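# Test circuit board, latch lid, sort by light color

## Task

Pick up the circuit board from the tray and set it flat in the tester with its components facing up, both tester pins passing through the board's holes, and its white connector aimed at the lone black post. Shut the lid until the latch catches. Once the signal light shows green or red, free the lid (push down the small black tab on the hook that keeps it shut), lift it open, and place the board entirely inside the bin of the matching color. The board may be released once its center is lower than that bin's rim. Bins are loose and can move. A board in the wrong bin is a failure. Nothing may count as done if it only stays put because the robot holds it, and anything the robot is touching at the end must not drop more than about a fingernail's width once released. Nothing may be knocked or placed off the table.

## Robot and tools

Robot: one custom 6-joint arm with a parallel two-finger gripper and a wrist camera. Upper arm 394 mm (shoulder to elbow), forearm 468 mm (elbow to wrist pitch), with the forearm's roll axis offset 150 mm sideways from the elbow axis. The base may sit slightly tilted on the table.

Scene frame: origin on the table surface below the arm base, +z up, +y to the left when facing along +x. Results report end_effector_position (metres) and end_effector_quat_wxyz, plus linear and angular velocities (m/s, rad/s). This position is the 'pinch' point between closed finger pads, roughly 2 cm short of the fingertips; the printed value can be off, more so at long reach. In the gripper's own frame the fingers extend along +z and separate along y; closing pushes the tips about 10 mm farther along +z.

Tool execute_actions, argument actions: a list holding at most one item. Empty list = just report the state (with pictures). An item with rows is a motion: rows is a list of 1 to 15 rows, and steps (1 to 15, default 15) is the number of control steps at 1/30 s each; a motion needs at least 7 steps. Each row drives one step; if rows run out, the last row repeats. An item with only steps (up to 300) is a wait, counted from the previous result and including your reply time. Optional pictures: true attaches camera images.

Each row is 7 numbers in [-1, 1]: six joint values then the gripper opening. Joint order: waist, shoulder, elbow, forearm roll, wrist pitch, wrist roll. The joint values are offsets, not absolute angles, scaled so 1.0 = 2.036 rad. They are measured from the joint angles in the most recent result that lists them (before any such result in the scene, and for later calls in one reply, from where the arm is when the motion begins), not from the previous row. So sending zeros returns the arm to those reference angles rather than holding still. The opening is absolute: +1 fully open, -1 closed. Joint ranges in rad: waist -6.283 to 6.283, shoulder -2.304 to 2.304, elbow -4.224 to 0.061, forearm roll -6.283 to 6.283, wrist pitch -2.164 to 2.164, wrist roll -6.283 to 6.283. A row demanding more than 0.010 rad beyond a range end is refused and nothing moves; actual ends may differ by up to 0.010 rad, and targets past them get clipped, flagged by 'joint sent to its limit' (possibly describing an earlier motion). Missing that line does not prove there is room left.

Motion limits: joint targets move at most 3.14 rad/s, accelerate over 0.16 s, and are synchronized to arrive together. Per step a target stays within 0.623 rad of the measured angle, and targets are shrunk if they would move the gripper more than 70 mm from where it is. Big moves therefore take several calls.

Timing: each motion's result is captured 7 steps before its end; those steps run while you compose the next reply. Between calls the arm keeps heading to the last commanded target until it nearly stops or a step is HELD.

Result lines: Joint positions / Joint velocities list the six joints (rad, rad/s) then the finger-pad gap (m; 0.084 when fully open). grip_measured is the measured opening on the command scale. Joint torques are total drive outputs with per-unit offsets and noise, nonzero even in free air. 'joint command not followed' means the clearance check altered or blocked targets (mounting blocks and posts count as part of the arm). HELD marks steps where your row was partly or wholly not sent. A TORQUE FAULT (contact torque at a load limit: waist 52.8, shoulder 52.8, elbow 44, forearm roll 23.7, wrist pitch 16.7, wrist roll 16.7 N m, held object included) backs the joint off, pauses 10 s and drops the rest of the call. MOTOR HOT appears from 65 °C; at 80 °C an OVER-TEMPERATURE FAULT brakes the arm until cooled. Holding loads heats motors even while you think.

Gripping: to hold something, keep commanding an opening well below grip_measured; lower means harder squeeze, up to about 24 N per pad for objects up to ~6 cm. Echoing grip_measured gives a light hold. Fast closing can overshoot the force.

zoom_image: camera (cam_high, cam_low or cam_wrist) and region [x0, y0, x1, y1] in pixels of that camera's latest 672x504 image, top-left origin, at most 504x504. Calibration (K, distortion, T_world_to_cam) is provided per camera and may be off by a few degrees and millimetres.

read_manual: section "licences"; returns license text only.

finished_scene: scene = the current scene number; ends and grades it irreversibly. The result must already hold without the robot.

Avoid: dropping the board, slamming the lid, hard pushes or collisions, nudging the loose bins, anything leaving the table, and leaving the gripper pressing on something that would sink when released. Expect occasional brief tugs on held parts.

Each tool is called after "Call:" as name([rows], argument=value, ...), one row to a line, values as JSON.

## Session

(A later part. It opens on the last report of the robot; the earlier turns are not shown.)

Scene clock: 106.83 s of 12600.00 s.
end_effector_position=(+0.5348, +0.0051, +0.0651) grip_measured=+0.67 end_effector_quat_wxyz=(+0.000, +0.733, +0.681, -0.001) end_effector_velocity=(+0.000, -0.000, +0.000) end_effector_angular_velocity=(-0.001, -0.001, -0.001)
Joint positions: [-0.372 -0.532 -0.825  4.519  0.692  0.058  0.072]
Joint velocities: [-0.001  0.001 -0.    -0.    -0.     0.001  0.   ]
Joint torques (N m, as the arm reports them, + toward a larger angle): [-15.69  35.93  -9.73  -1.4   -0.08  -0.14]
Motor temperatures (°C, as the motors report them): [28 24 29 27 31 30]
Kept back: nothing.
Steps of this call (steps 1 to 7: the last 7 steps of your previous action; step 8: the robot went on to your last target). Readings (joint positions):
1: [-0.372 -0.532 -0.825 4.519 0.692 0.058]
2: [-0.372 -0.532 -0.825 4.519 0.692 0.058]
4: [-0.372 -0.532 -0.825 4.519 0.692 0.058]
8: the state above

Call:
execute_actions([
  {"rows":[[-0.002,0.002,0,-0.003,0.001,0.002,-0.6],[-0.005,0.007,0.001,-0.01,0.004,0.007,-0.6],[-0.01,0.013,0.003,-0.019,0.007,0.013,-0.6],[-0.016,0.021,0.004,-0.03,0.011,0.02,-0.6],[-0.022,0.029,0.006,-0.041,0.016,0.028,-0.6],[-0.029,0.038,0.008,-0.054,0.021,0.037,-0.6],[-0.0359,0.0472,0.0098,-0.0668,0.0255,0.0462,-0.6],[-0.042,0.056,0.011,-0.08,0.03,0.056,-0.6],[-0.047,0.063,0.012,-0.091,0.033,0.064,-0.6],[-0.052,0.07,0.013,-0.101,0.036,0.071,-0.6],[-0.055,0.074,0.0135,-0.107,0.038,0.075,-0.6],[-0.0565,0.0766,0.0138,-0.11,0.0393,0.0771,-0.6]],"steps":15},
])

Call:
execute_actions([
  {"steps":12},
], pictures=true)

Scene clock: 108.40 s of 12600.00 s.
end_effector_position=(+0.5380, +0.0056, +0.0903) grip_measured=+0.67 end_effector_quat_wxyz=(+0.000, +0.732, +0.681, +0.004) end_effector_velocity=(+0.021, +0.001, +0.226) end_effector_angular_velocity=(+0.033, -0.049, +0.014)
Joint positions: [-0.406 -0.487 -0.818  4.456  0.716  0.102  0.072]
Joint velocities: [-0.305  0.404  0.069 -0.556  0.213  0.385  0.   ]
Joint torques (N m, as the arm reports them, + toward a larger angle): [-20.7   36.61  -6.71  -4.42   0.3   -0.51]
Motor temperatures (°C, as the motors report them): [28 24 29 27 31 30]
Steps of this call (steps 1 to 15: the robot went on to your last target; steps 16 to 39: nothing new was sent; steps 40 to 47: the first 8 steps of this action). Readings (joint positions):
40: [-0.372 -0.531 -0.826 4.519 0.692 0.059]
41: [-0.373 -0.531 -0.825 4.518 0.692 0.059]
43: [-0.377 -0.525 -0.824 4.509 0.696 0.066]
47: the state above

Scene clock: 108.80 s of 12600.00 s.
end_effector_position=(+0.5358, +0.0053, +0.1487) grip_measured=+0.67 end_effector_quat_wxyz=(+0.000, +0.732, +0.681, +0.002) end_effector_velocity=(-0.005, +0.000, +0.017) end_effector_angular_velocity=(-0.001, +0.009, -0.003)
Joint positions: [-0.484 -0.38  -0.798  4.301  0.77   0.212  0.072]
Joint velocities: [-0.023  0.033  0.009 -0.053  0.018  0.038  0.   ]
Joint torques (N m, as the arm reports them, + toward a larger angle): [-15.03  28.99  -9.76  -3.15   0.11  -0.47]
Motor temperatures (°C, as the motors report them): [28 24 29 27 31 30]
Kept back: nothing.
Steps of this call (steps 1 to 7: the last 7 steps of your previous action; steps 8 to 12: the robot went on to your last target). Readings (joint positions):
1: [-0.417 -0.473 -0.815 4.437 0.724 0.116]
2: [-0.428 -0.458 -0.812 4.415 0.731 0.131]
4: [-0.450 -0.428 -0.807 4.372 0.746 0.162]
8: [-0.477 -0.389 -0.800 4.316 0.765 0.201]
12: the state above
camera_calibration (this result's frames):
cam_wrist: T_world_to_cam=[[0.999249, -0.0376723, 0.00906822, -0.509015], [-0.0378507, -0.999076, 0.0203804, 0.0896525], [0.00829206, -0.0207084, -0.999751, 0.272442], [0, 0, 0, 1]] pos_world=[0.509767, 0.0760357, 0.275163]

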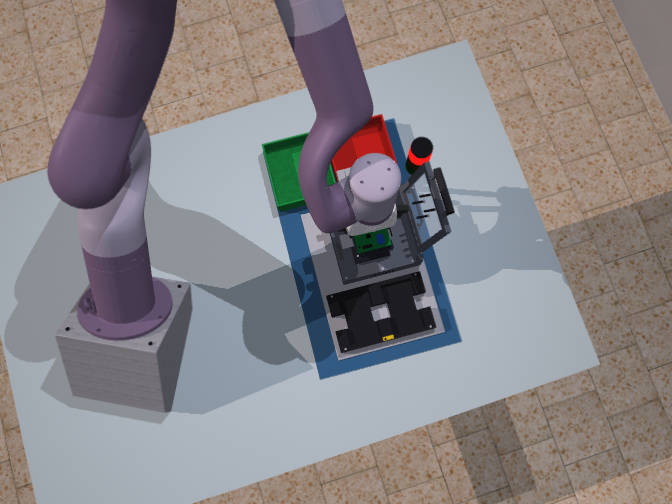

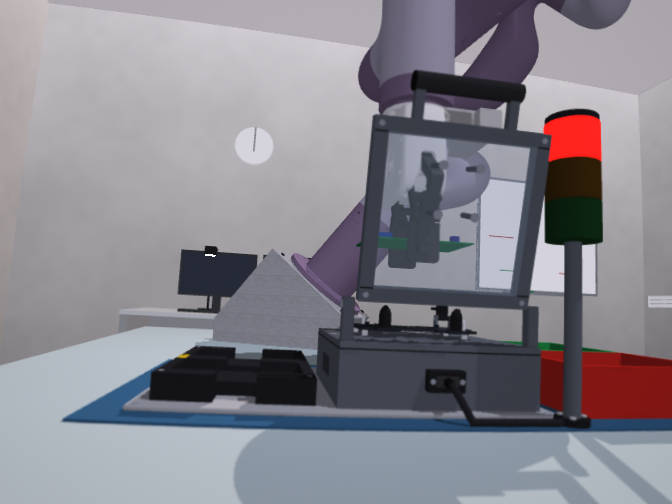

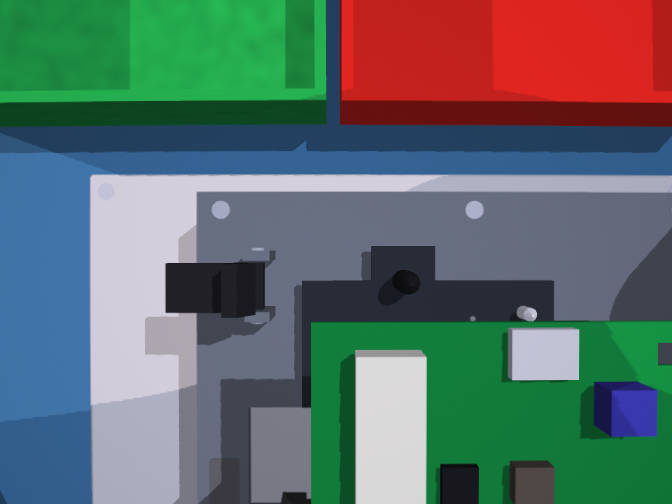

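Call:
execute_actions([
  {"rows":[[0.004,0.005,0,-0.002,0,0.007,-0.6],[0.013,0.012,0,-0.004,-0.002,0.019,-0.6],[0.026,0.022,0,-0.006,-0.004,0.037,-0.6],[0.042,0.034,0,-0.008,-0.006,0.059,-0.6],[0.06,0.048,0,-0.011,-0.009,0.084,-0.6],[0.078,0.062,0,-0.014,-0.012,0.109,-0.6],[0.096,0.076,0,-0.017,-0.014,0.134,-0.6],[0.114,0.09,0,-0.02,-0.017,0.159,-0.6],[0.13,0.102,0,-0.023,-0.019,0.182,-0.6],[0.144,0.113,0,-0.026,-0.021,0.201,-0.6],[0.155,0.122,0,-0.028,-0.023,0.217,-0.6],[0.163,0.128,0,-0.029,-0.024,0.228,-0.6],[0.1685,0.1319,-0.0005,-0.0299,-0.025,0.2357,-0.6]],"steps":15},
])

Call:
execute_actions([
  {"steps":18},
], pictures=true)

Scene clock: 109.47 s of 12600.00 s.
end_effector_position=(+0.5523, +0.0474, +0.1488) grip_measured=+0.67 end_effector_quat_wxyz=(+0.001, +0.731, +0.682, -0.003) end_effector_velocity=(+0.126, +0.356, -0.007) end_effector_angular_velocity=(-0.033, +0.026, +0.032)
Joint positions: [-0.407 -0.316 -0.798  4.285  0.759  0.322  0.072]
Joint velocities: [ 0.646  0.498 -0.012 -0.097 -0.087  0.858  0.   ]
Joint torques (N m, as the arm reports them, + toward a larger angle): [-15.82  37.79  -6.9   -6.21  -0.05  -0.47]
Motor temperatures (°C, as the motors report them): [28 24 29 27 31 30]
Steps of this call (steps 1 to 12: the robot went on to your last target; steps 13 to 20: the first 8 steps of this action). Readings (joint positions):
13: [-0.487 -0.376 -0.797 4.295 0.772 0.216]
14: [-0.486 -0.375 -0.797 4.295 0.771 0.217]
16: [-0.474 -0.367 -0.797 4.294 0.769 0.232]
20: the state above

Scene clock: 110.07 s of 12600.00 s.
end_effector_position=(+0.5797, +0.2001, +0.1496) grip_measured=+0.67 end_effector_quat_wxyz=(+0.000, +0.733, +0.680, -0.001) end_effector_velocity=(+0.001, +0.022, +0.001) end_effector_angular_velocity=(+0.002, -0.003, -0.006)
Joint positions: [-0.146 -0.115 -0.799  4.241  0.72   0.686  0.072]
Joint velocities: [ 0.038  0.029  0.    -0.007 -0.008  0.058  0.   ]
Joint torques (N m, as the arm reports them, + toward a larger angle): [-13.42  31.36 -10.48  -3.43  -0.3    0.07]
Motor temperatures (°C, as the motors report them): [28 24 29 27 31 30]
Kept back: nothing.
Steps of this call (steps 1 to 7: the last 7 steps of your previous action; steps 8 to 18: the robot went on to your last target). Readings (joint positions):
1: [-0.385 -0.299 -0.798 4.281 0.756 0.351]
2: [-0.364 -0.283 -0.798 4.278 0.753 0.380]
4: [-0.323 -0.251 -0.798 4.271 0.747 0.438]
8: [-0.241 -0.188 -0.798 4.257 0.734 0.552]
18: the state above
camera_calibration (this result's frames):
cam_wrist: T_world_to_cam=[[0.9991, -0.0421615, 0.0046712, -0.543884], [-0.0422603, -0.998828, 0.0235828, 0.287949], [0.00367144, -0.023759, -0.999711, 0.280279], [0, 0, 0, 1]] pos_world=[0.554534, 0.27134, 0.275948]

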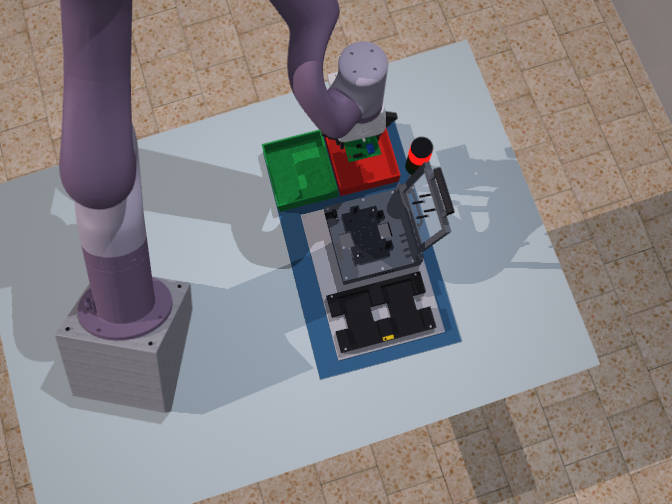

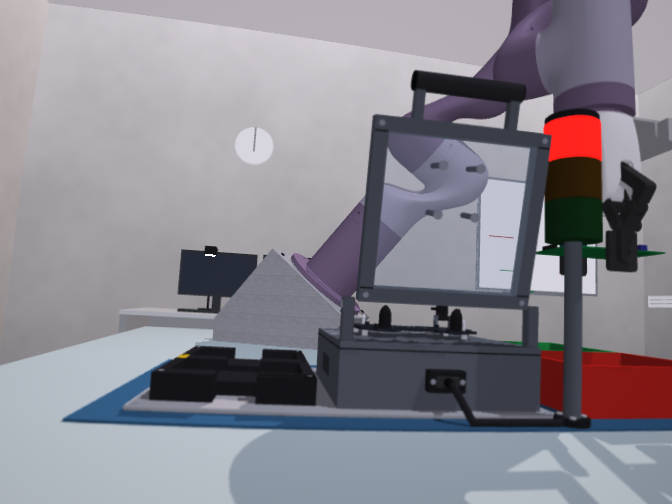

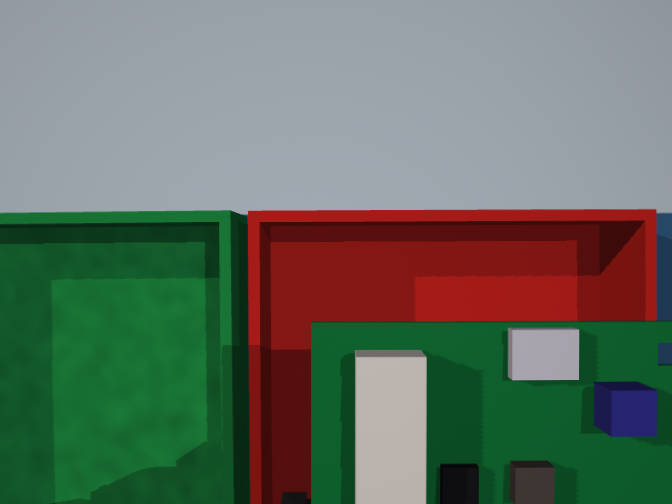

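Call:
execute_actions([
  {"rows":[[0.002,-0.003,-0.005,-0.003,0,0.005,-0.6],[0.004,-0.007,-0.009,-0.001,-0.001,0.005,-0.6],[0.008,-0.013,-0.011,0.007,-0.004,-0.001,-0.6],[0.013,-0.021,-0.013,0.018,-0.009,-0.01,-0.6],[0.018,-0.03,-0.015,0.03,-0.014,-0.019,-0.6],[0.024,-0.039,-0.017,0.042,-0.019,-0.029,-0.6],[0.029,-0.048,-0.019,0.054,-0.024,-0.038,-0.6],[0.034,-0.056,-0.021,0.065,-0.029,-0.047,-0.6],[0.038,-0.062,-0.022,0.073,-0.033,-0.053,-0.6],[0.04,-0.0662,-0.0226,0.0786,-0.0354,-0.057,-0.6]],"steps":13},
])

Call:
execute_actions([
  {"steps":14},
], pictures=true)

Scene clock: 111.80 s of 12600.00 s.
end_effector_position=(+0.5859, +0.2036, +0.1418) grip_measured=+0.67 end_effector_quat_wxyz=(-0.000, +0.733, +0.681, +0.001) end_effector_velocity=(+0.043, +0.014, -0.132) end_effector_angular_velocity=(+0.049, -0.022, +0.016)
Joint positions: [-0.131 -0.136 -0.815  4.256  0.711  0.681  0.072]
Joint velocities: [ 0.166 -0.3   -0.121  0.333 -0.145 -0.245 -0.   ]
Joint torques (N m, as the arm reports them, + toward a larger angle): [-7.39 25.07 -8.26  0.19 -0.42 -0.4 ]
Motor temperatures (°C, as the motors report them): [28 24 29 27 31 30]
Steps of this call (steps 1 to 30: the robot went on to your last target; steps 31 to 46: nothing new was sent; steps 47 to 52: the first 6 steps of this action). Readings (joint positions):
47: [-0.141 -0.111 -0.799 4.240 0.719 0.691]
48: [-0.141 -0.112 -0.800 4.239 0.719 0.692]
50: [-0.139 -0.120 -0.807 4.241 0.718 0.692]
52: the state above

Scene clock: 112.27 s of 12600.00 s.
end_effector_position=(+0.5915, +0.2053, +0.0869) grip_measured=+0.67 end_effector_quat_wxyz=(-0.002, +0.732, +0.681, +0.005) end_effector_velocity=(+0.001, -0.001, -0.010) end_effector_angular_velocity=(-0.002, -0.003, -0.002)
Joint positions: [-0.066 -0.247 -0.844  4.397  0.649  0.572  0.072]
Joint velocities: [ 0.012 -0.021 -0.006  0.029 -0.014 -0.021 -0.   ]
Joint torques (N m, as the arm reports them, + toward a larger angle): [-11.99  41.17  -8.36  -1.74  -0.09  -0.19]
Motor temperatures (°C, as the motors report them): [28 24 29 27 31 30]
Kept back: nothing.
Steps of this call (steps 1 to 7: the last 7 steps of your previous action; steps 8 to 14: the robot went on to your last target). Readings (joint positions):
1: [-0.125 -0.147 -0.819 4.268 0.705 0.671]
2: [-0.117 -0.160 -0.823 4.284 0.699 0.659]
4: [-0.100 -0.189 -0.831 4.321 0.683 0.631]
8: [-0.074 -0.233 -0.840 4.378 0.658 0.587]
14: the state above
camera_calibration (this result's frames):
cam_wrist: T_world_to_cam=[[0.99918, -0.039268, 0.00984527, -0.556276], [-0.0393851, -0.999152, 0.0119958, 0.29441], [0.00936587, -0.0123737, -0.99988, 0.211973], [0, 0, 0, 1]] pos_world=[0.56543, 0.27494, 0.213892]

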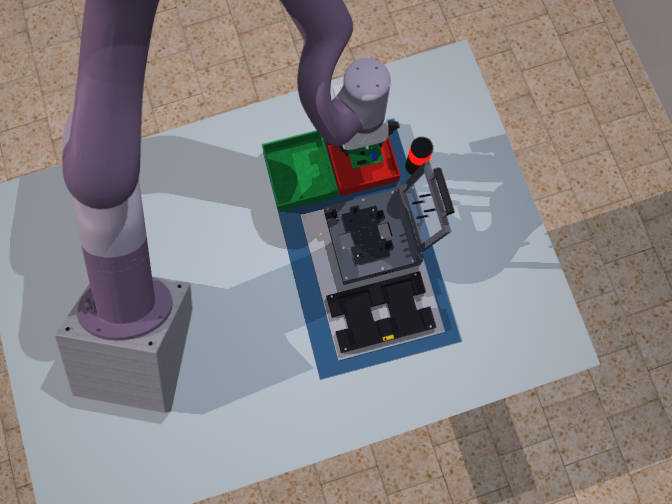

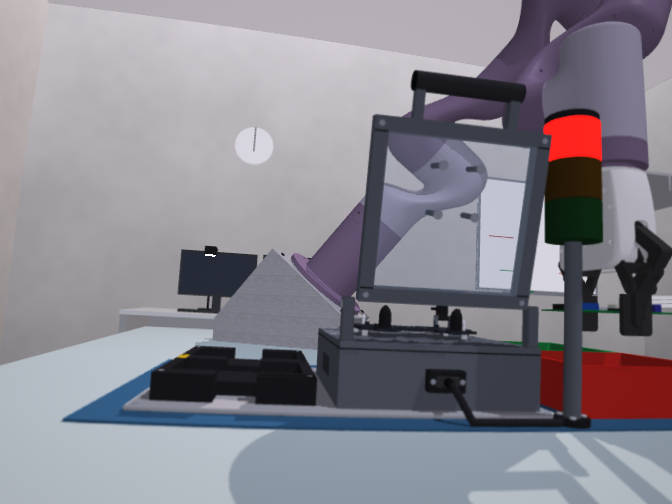

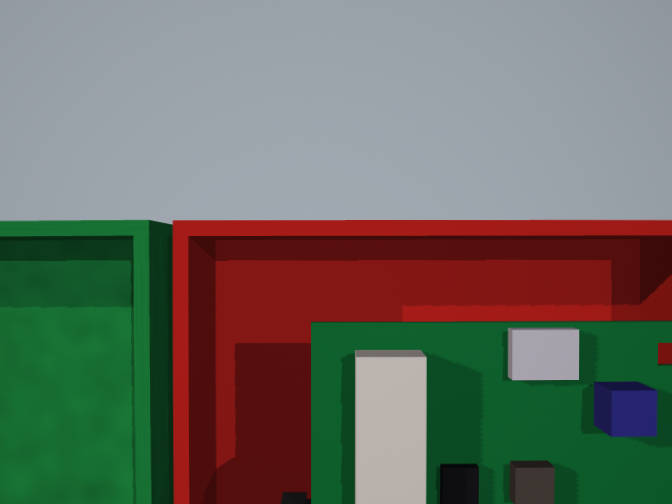

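Call:
execute_actions([
  {"rows":[[0,0.002,0.003,0.002,0,-0.002,-0.6],[0,0.004,0.006,0.004,-0.001,-0.004,-0.6],[0.002,0.001,0.005,0.008,-0.003,-0.007,-0.6],[0.005,-0.005,0.003,0.015,-0.006,-0.012,-0.6],[0.009,-0.012,0.001,0.023,-0.009,-0.018,-0.6],[0.013,-0.019,-0.001,0.031,-0.013,-0.025,-0.6],[0.017,-0.026,-0.003,0.039,-0.016,-0.031,-0.6],[0.021,-0.033,-0.005,0.047,-0.02,-0.037,-0.6],[0.025,-0.04,-0.007,0.055,-0.023,-0.043,-0.6],[0.028,-0.045,-0.009,0.061,-0.026,-0.048,-0.6],[0.0304,-0.0498,-0.0109,0.0668,-0.0283,-0.0518,-0.6]],"steps":15},
])

Call:
execute_actions([
  {"steps":14},
], pictures=true)

Scene clock: 113.23 s of 12600.00 s.
end_effector_position=(+0.5891, +0.2053, +0.0755) grip_measured=+0.67 end_effector_quat_wxyz=(-0.001, +0.733, +0.681, +0.006) end_effector_velocity=(-0.009, -0.003, -0.144) end_effector_angular_velocity=(-0.011, +0.023, -0.008)
Joint positions: [-0.052 -0.265 -0.842  4.434  0.634  0.542  0.072]
Joint velocities: [ 0.167 -0.284 -0.065  0.349 -0.147 -0.27  -0.   ]
Joint torques (N m, as the arm reports them, + toward a larger angle): [-10.92  27.34 -10.09  -1.45   0.1   -0.59]
Motor temperatures (°C, as the motors report them): [28 24 29 27 31 30]
Steps of this call (steps 1 to 21: the robot went on to your last target; steps 22 to 29: the first 8 steps of this action). Readings (joint positions):
22: [-0.064 -0.249 -0.844 4.401 0.648 0.570]
23: [-0.065 -0.248 -0.843 4.401 0.648 0.569]
25: [-0.065 -0.245 -0.840 4.404 0.647 0.566]
29: the state above

Scene clock: 113.70 s of 12600.00 s.
end_effector_position=(+0.5874, +0.2037, +0.0349) grip_measured=+0.67 end_effector_quat_wxyz=(-0.000, +0.733, +0.680, +0.001) end_effector_velocity=(-0.001, -0.000, -0.006) end_effector_angular_velocity=(-0.001, +0.001, -0.000)
Joint positions: [-0.005 -0.347 -0.866  4.532  0.592  0.468  0.072]
Joint velocities: [ 0.007 -0.013 -0.004  0.016 -0.006 -0.012  0.   ]
Joint torques (N m, as the arm reports them, + toward a larger angle): [-17.79  40.05  -7.21  -2.99  -0.2   -0.05]
Motor temperatures (°C, as the motors report them): [28 24 29 27 31 30]
Kept back: nothing.
Steps of this call (steps 1 to 7: the last 7 steps of your previous action; steps 8 to 14: the robot went on to your last target). Readings (joint positions):
1: [-0.046 -0.275 -0.844 4.447 0.629 0.532]
2: [-0.039 -0.286 -0.847 4.460 0.623 0.522]
4: [-0.025 -0.310 -0.854 4.488 0.611 0.501]
8: [-0.009 -0.339 -0.863 4.521 0.597 0.476]
14: the state above
camera_calibration (this result's frames):
cam_wrist: T_world_to_cam=[[0.999123, -0.0413491, 0.00656756, -0.551087], [-0.0414784, -0.99892, 0.0209573, 0.294214], [0.0056939, -0.0212113, -0.999759, 0.163933], [0, 0, 0, 1]] pos_world=[0.561874, 0.274586, 0.161347]

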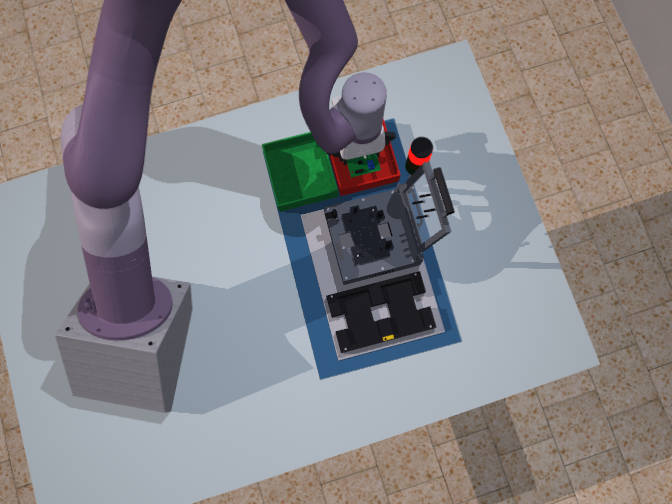

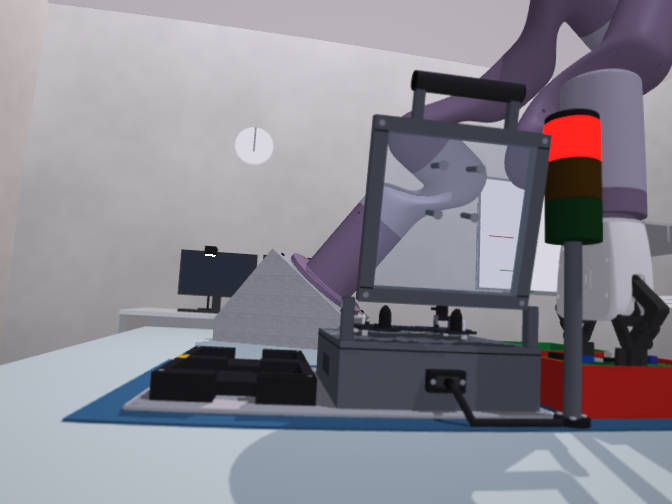

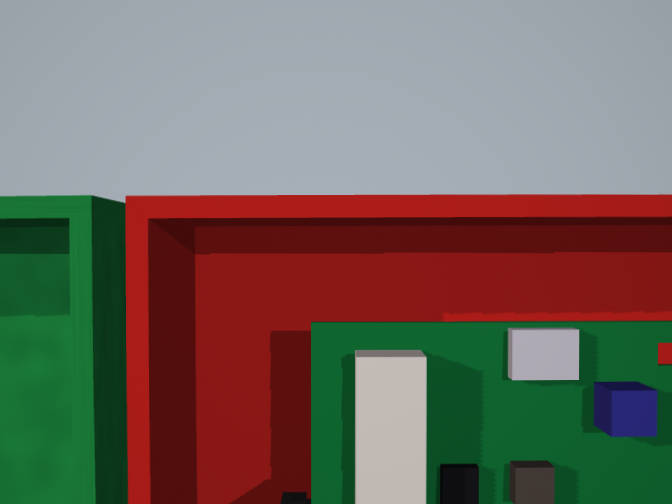

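Call:
execute_actions([
  {"rows":[[0,0,0,0,0,0,0.3],[0,0,0,0,0,0,0.6],[0,0,0,0,0,0,0.72],[0,0,0,0,0,0,0.8],[0,0,0,0,0,0,0.88],[0,0,0,0,0,0,0.88],[0,0,0,0,0,0,0.88],[0,0,0,0,0,0,0.88],[0,0,0,0,0,0,0.88],[0,0,0,0,0,0,0.88]],"steps":12},
])

Call:
execute_actions([
  {"steps":10},
], pictures=true)

Scene clock: 114.30 s of 12600.00 s.
end_effector_position=(+0.5873, +0.2037, +0.0346) grip_measured=+0.73 end_effector_quat_wxyz=(-0.000, +0.733, +0.680, +0.001) end_effector_velocity=(+0.001, +0.001, +0.003) end_effector_angular_velocity=(+0.002, -0.001, +0.001)
Joint positions: [-0.005 -0.347 -0.866  4.532  0.592  0.467  0.074]
Joint velocities: [-0.003  0.006  0.002 -0.006  0.004  0.004  0.119]
Joint torques (N m, as the arm reports them, + toward a larger angle): [-12.42  41.65  -6.63  -2.29   0.11  -0.28]
Motor temperatures (°C, as the motors report them): [28 24 29 27 31 30]
Steps of this call (steps 1 to 13: the robot went on to your last target; steps 14 to 18: the first 5 steps of this action). Readings (joint positions):
14: [-0.004 -0.348 -0.866 4.533 0.591 0.466]
15: [-0.004 -0.348 -0.866 4.533 0.591 0.467]
17: [-0.004 -0.347 -0.866 4.533 0.592 0.467]
18: the state above

Scene clock: 114.63 s of 12600.00 s.
end_effector_position=(+0.5874, +0.2037, +0.0349) grip_measured=+0.88 end_effector_quat_wxyz=(-0.000, +0.733, +0.680, +0.001) end_effector_velocity=(+0.000, +0.000, +0.000) end_effector_angular_velocity=(+0.000, -0.000, +0.002)
Joint positions: [-0.005 -0.347 -0.866  4.532  0.592  0.468  0.08 ]
Joint velocities: [-0.     0.    -0.001 -0.     0.    -0.001  0.   ]
Joint torques (N m, as the arm reports them, + toward a larger angle): [-10.5   40.48  -6.88  -2.84   0.05  -0.49]
Motor temperatures (°C, as the motors report them): [28 24 29 27 31 30]
Kept back: nothing.
Steps of this call (steps 1 to 7: the last 7 steps of your previous action; steps 8 to 10: the robot went on to your last target). Readings (joint positions):
1: [-0.005 -0.347 -0.866 4.532 0.592 0.467]
2: [-0.005 -0.347 -0.866 4.532 0.592 0.467]
4: [-0.005 -0.347 -0.866 4.532 0.592 0.468]
8: [-0.005 -0.347 -0.866 4.532 0.592 0.468]
10: the state above
camera_calibration (this result's frames):
cam_wrist: T_world_to_cam=[[0.999123, -0.0413525, 0.00656532, -0.551085], [-0.0414817, -0.998919, 0.0209586, 0.294215], [0.00569154, -0.0212126, -0.999759, 0.163926], [0, 0, 0, 1]] pos_world=[0.561873, 0.274586, 0.161338]

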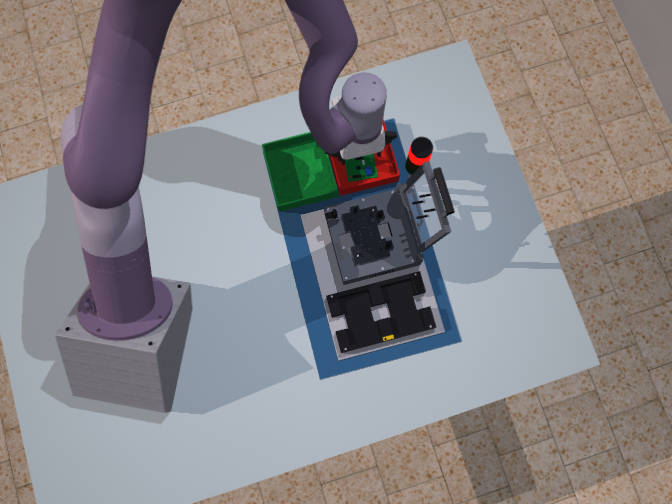

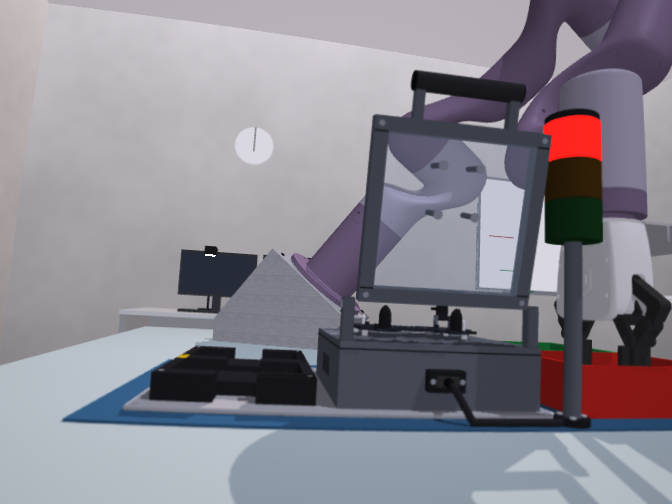

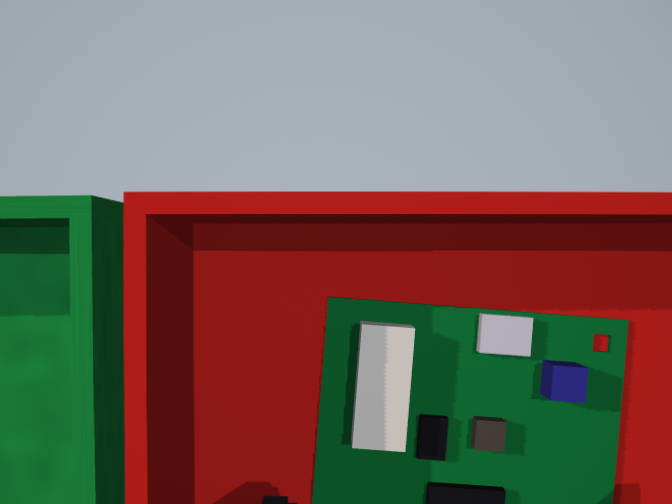

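Call:
execute_actions(actions=[])

Scene clock: 115.07 s of 12600.00 s.
end_effector_position=(+0.5874, +0.2037, +0.0349) grip_measured=+0.88 end_effector_quat_wxyz=(-0.000, +0.733, +0.680, +0.001) end_effector_velocity=(+0.001, +0.000, +0.000) end_effector_angular_velocity=(+0.000, -0.001, -0.001)
Joint positions: [-0.005 -0.347 -0.866  4.532  0.592  0.468  0.08 ]
Joint velocities: [ 0.     0.    -0.001 -0.    -0.     0.002 -0.   ]
Joint torques (N m, as the arm reports them, + toward a larger angle): [-8.92 38.23 -5.12 -2.11 -0.31 -0.35]
Motor temperatures (°C, as the motors report them): [28 24 29 27 31 30]
Kept back: nothing.
Steps of this call (steps 1 to 13: the robot went on to your last target). Readings (joint positions):
1: [-0.005 -0.347 -0.866 4.532 0.592 0.468]
2: [-0.005 -0.347 -0.866 4.532 0.592 0.468]
4: [-0.005 -0.347 -0.866 4.532 0.592 0.468]
8: [-0.005 -0.347 -0.866 4.532 0.592 0.468]
13: the state above
The arm was judged still, so your last target was given up. Only a new action makes it travel on or press farther. Fingers that are still opening or closing keep moving.
camera_calibration (this result's frames):
cam_wrist: T_world_to_cam=[[0.999123, -0.0413492, 0.006567, -0.551087], [-0.0414785, -0.99892, 0.0209574, 0.294214], [0.00569333, -0.0212114, -0.999759, 0.163933], [0, 0, 0, 1]] pos_world=[0.561874, 0.274586, 0.161347]

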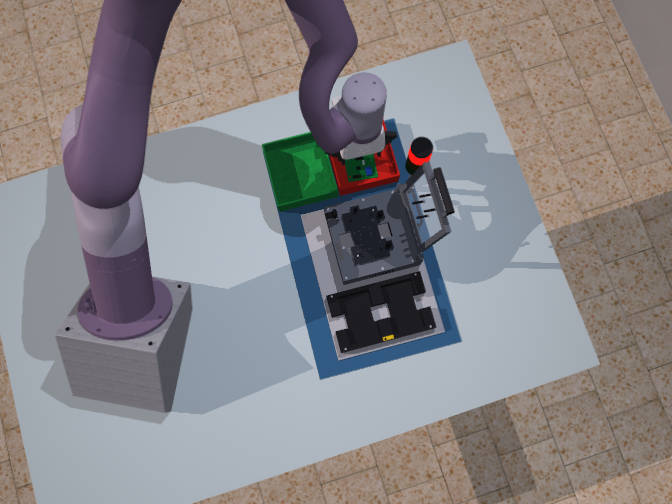

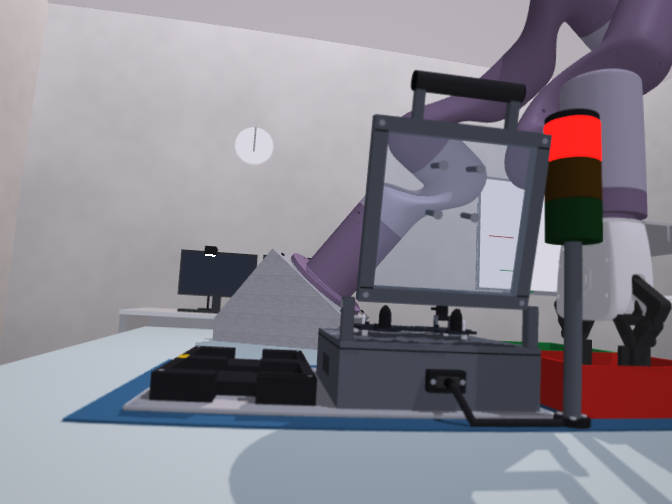

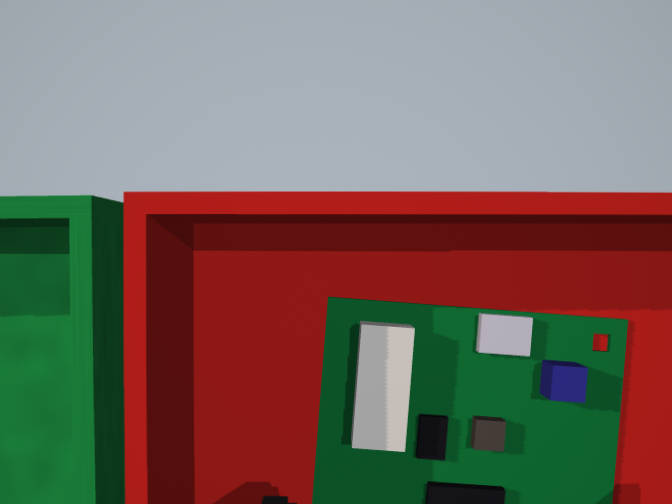

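Call:
execute_actions([
  {"rows":[[-0.0067,0.011,0.002,-0.015,0.006,0.012,0.88],[-0.0135,0.022,0.005,-0.03,0.013,0.023,0.88],[-0.02,0.033,0.007,-0.045,0.019,0.035,0.88],[-0.027,0.044,0.0095,-0.059,0.025,0.046,0.88],[-0.034,0.055,0.012,-0.074,0.032,0.058,0.88],[-0.040,0.066,0.014,-0.089,0.038,0.07,0.88],[-0.047,0.077,0.017,-0.104,0.045,0.081,0.88],[-0.054,0.088,0.019,-0.119,0.051,0.093,0.88],[-0.061,0.1,0.021,-0.134,0.057,0.104,0.88],[-0.0674,0.1106,0.0237,-0.1485,0.0637,0.1159,0.88]],"steps":15},
])

Call:
execute_actions([
  {"steps":20},
], pictures=true)

Scene clock: 115.70 s of 12600.00 s.
end_effector_position=(+0.5915, +0.2054, +0.0780) grip_measured=+0.88 end_effector_quat_wxyz=(-0.002, +0.733, +0.681, +0.005) end_effector_velocity=(+0.014, +0.005, +0.302) end_effector_angular_velocity=(+0.022, -0.014, +0.014)
Joint positions: [-0.055 -0.264 -0.848  4.421  0.639  0.554  0.08 ]
Joint velocities: [-0.353  0.58   0.121 -0.773  0.332  0.598  0.   ]
Joint torques (N m, as the arm reports them, + toward a larger angle): [-15.    43.24  -9.64  -1.84  -0.03  -0.1 ]
Motor temperatures (°C, as the motors report them): [28 24 29 27 31 30]
Steps of this call (steps 1 to 11: nothing new was sent; steps 12 to 19: the first 8 steps of this action). Readings (joint positions):
12: [-0.005 -0.346 -0.866 4.532 0.592 0.468]
13: [-0.006 -0.344 -0.865 4.528 0.594 0.471]
15: [-0.016 -0.329 -0.861 4.507 0.603 0.488]
19: the state above

Scene clock: 116.37 s of 12600.00 s.
end_effector_position=(+0.5869, +0.2029, +0.1506) grip_measured=+0.88 end_effector_quat_wxyz=(+0.001, +0.733, +0.680, -0.001) end_effector_velocity=(+0.001, +0.000, +0.002) end_effector_angular_velocity=(-0.001, -0.002, -0.000)
Joint positions: [-0.142 -0.122 -0.818  4.23   0.721  0.703  0.08 ]
Joint velocities: [-0.002  0.004 -0.    -0.004  0.002  0.005  0.   ]
Joint torques (N m, as the arm reports them, + toward a larger angle): [-9.36 32.45 -9.26 -2.81  0.12 -0.69]
Motor temperatures (°C, as the motors report them): [28 24 29 27 31 30]
Kept back: nothing.
Steps of this call (steps 1 to 7: the last 7 steps of your previous action; steps 8 to 20: the robot went on to your last target). Readings (joint positions):
1: [-0.067 -0.244 -0.844 4.394 0.651 0.575]
2: [-0.080 -0.224 -0.840 4.367 0.663 0.596]
4: [-0.105 -0.182 -0.831 4.311 0.686 0.639]
8: [-0.133 -0.136 -0.822 4.250 0.712 0.687]
20: the state above
camera_calibration (this result's frames):
cam_wrist: T_world_to_cam=[[0.999112, -0.0418173, 0.00519139, -0.55108], [-0.0419334, -0.998814, 0.0247581, 0.290655], [0.00414992, -0.0249538, -0.99968, 0.281201], [0, 0, 0, 1]] pos_world=[0.561612, 0.274282, 0.276776]

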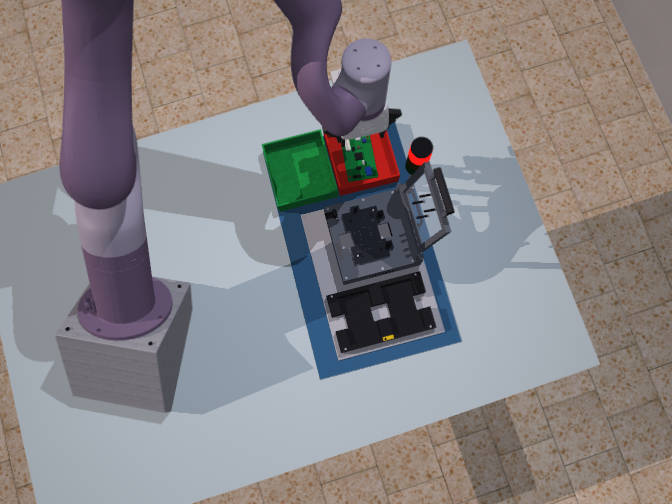

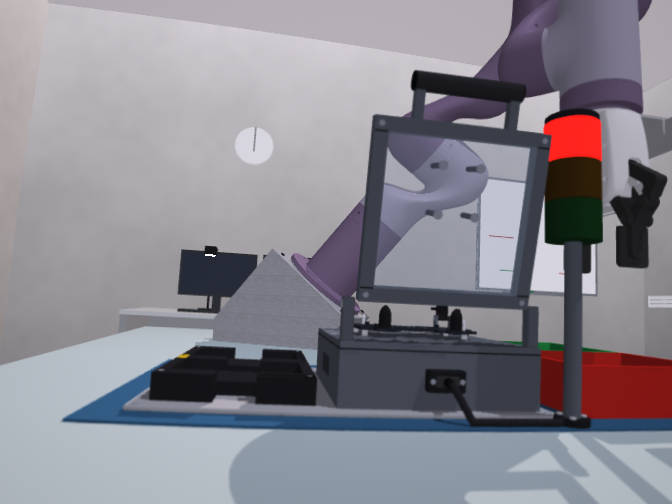

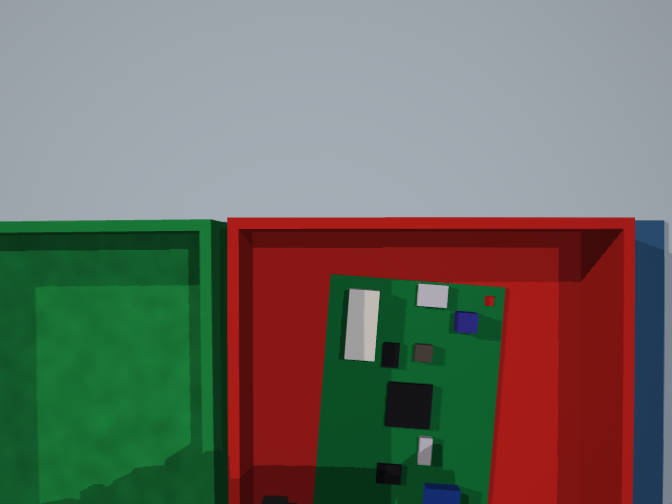

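The board is inside the red bin; a quick check of the near end.

Call:
zoom_image(camera="cam_high", region=[310,110,420,210])

Region (310, 110, 420, 210) of cam_high's 672x504 image, scaled by 4.582, with more detail than that image has; it fills the top 458 rows of this view, and the rest is white.

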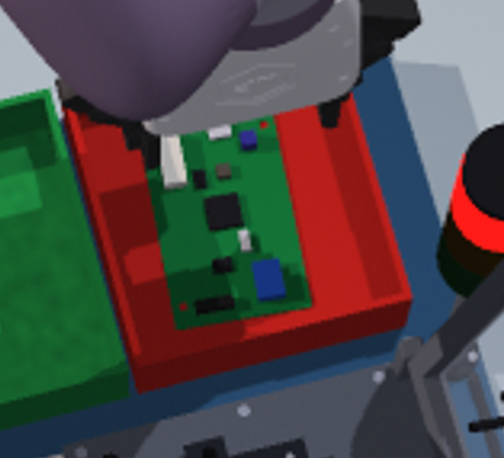

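Call:
finished_scene(scene=2)

The scene is finished: the task was done.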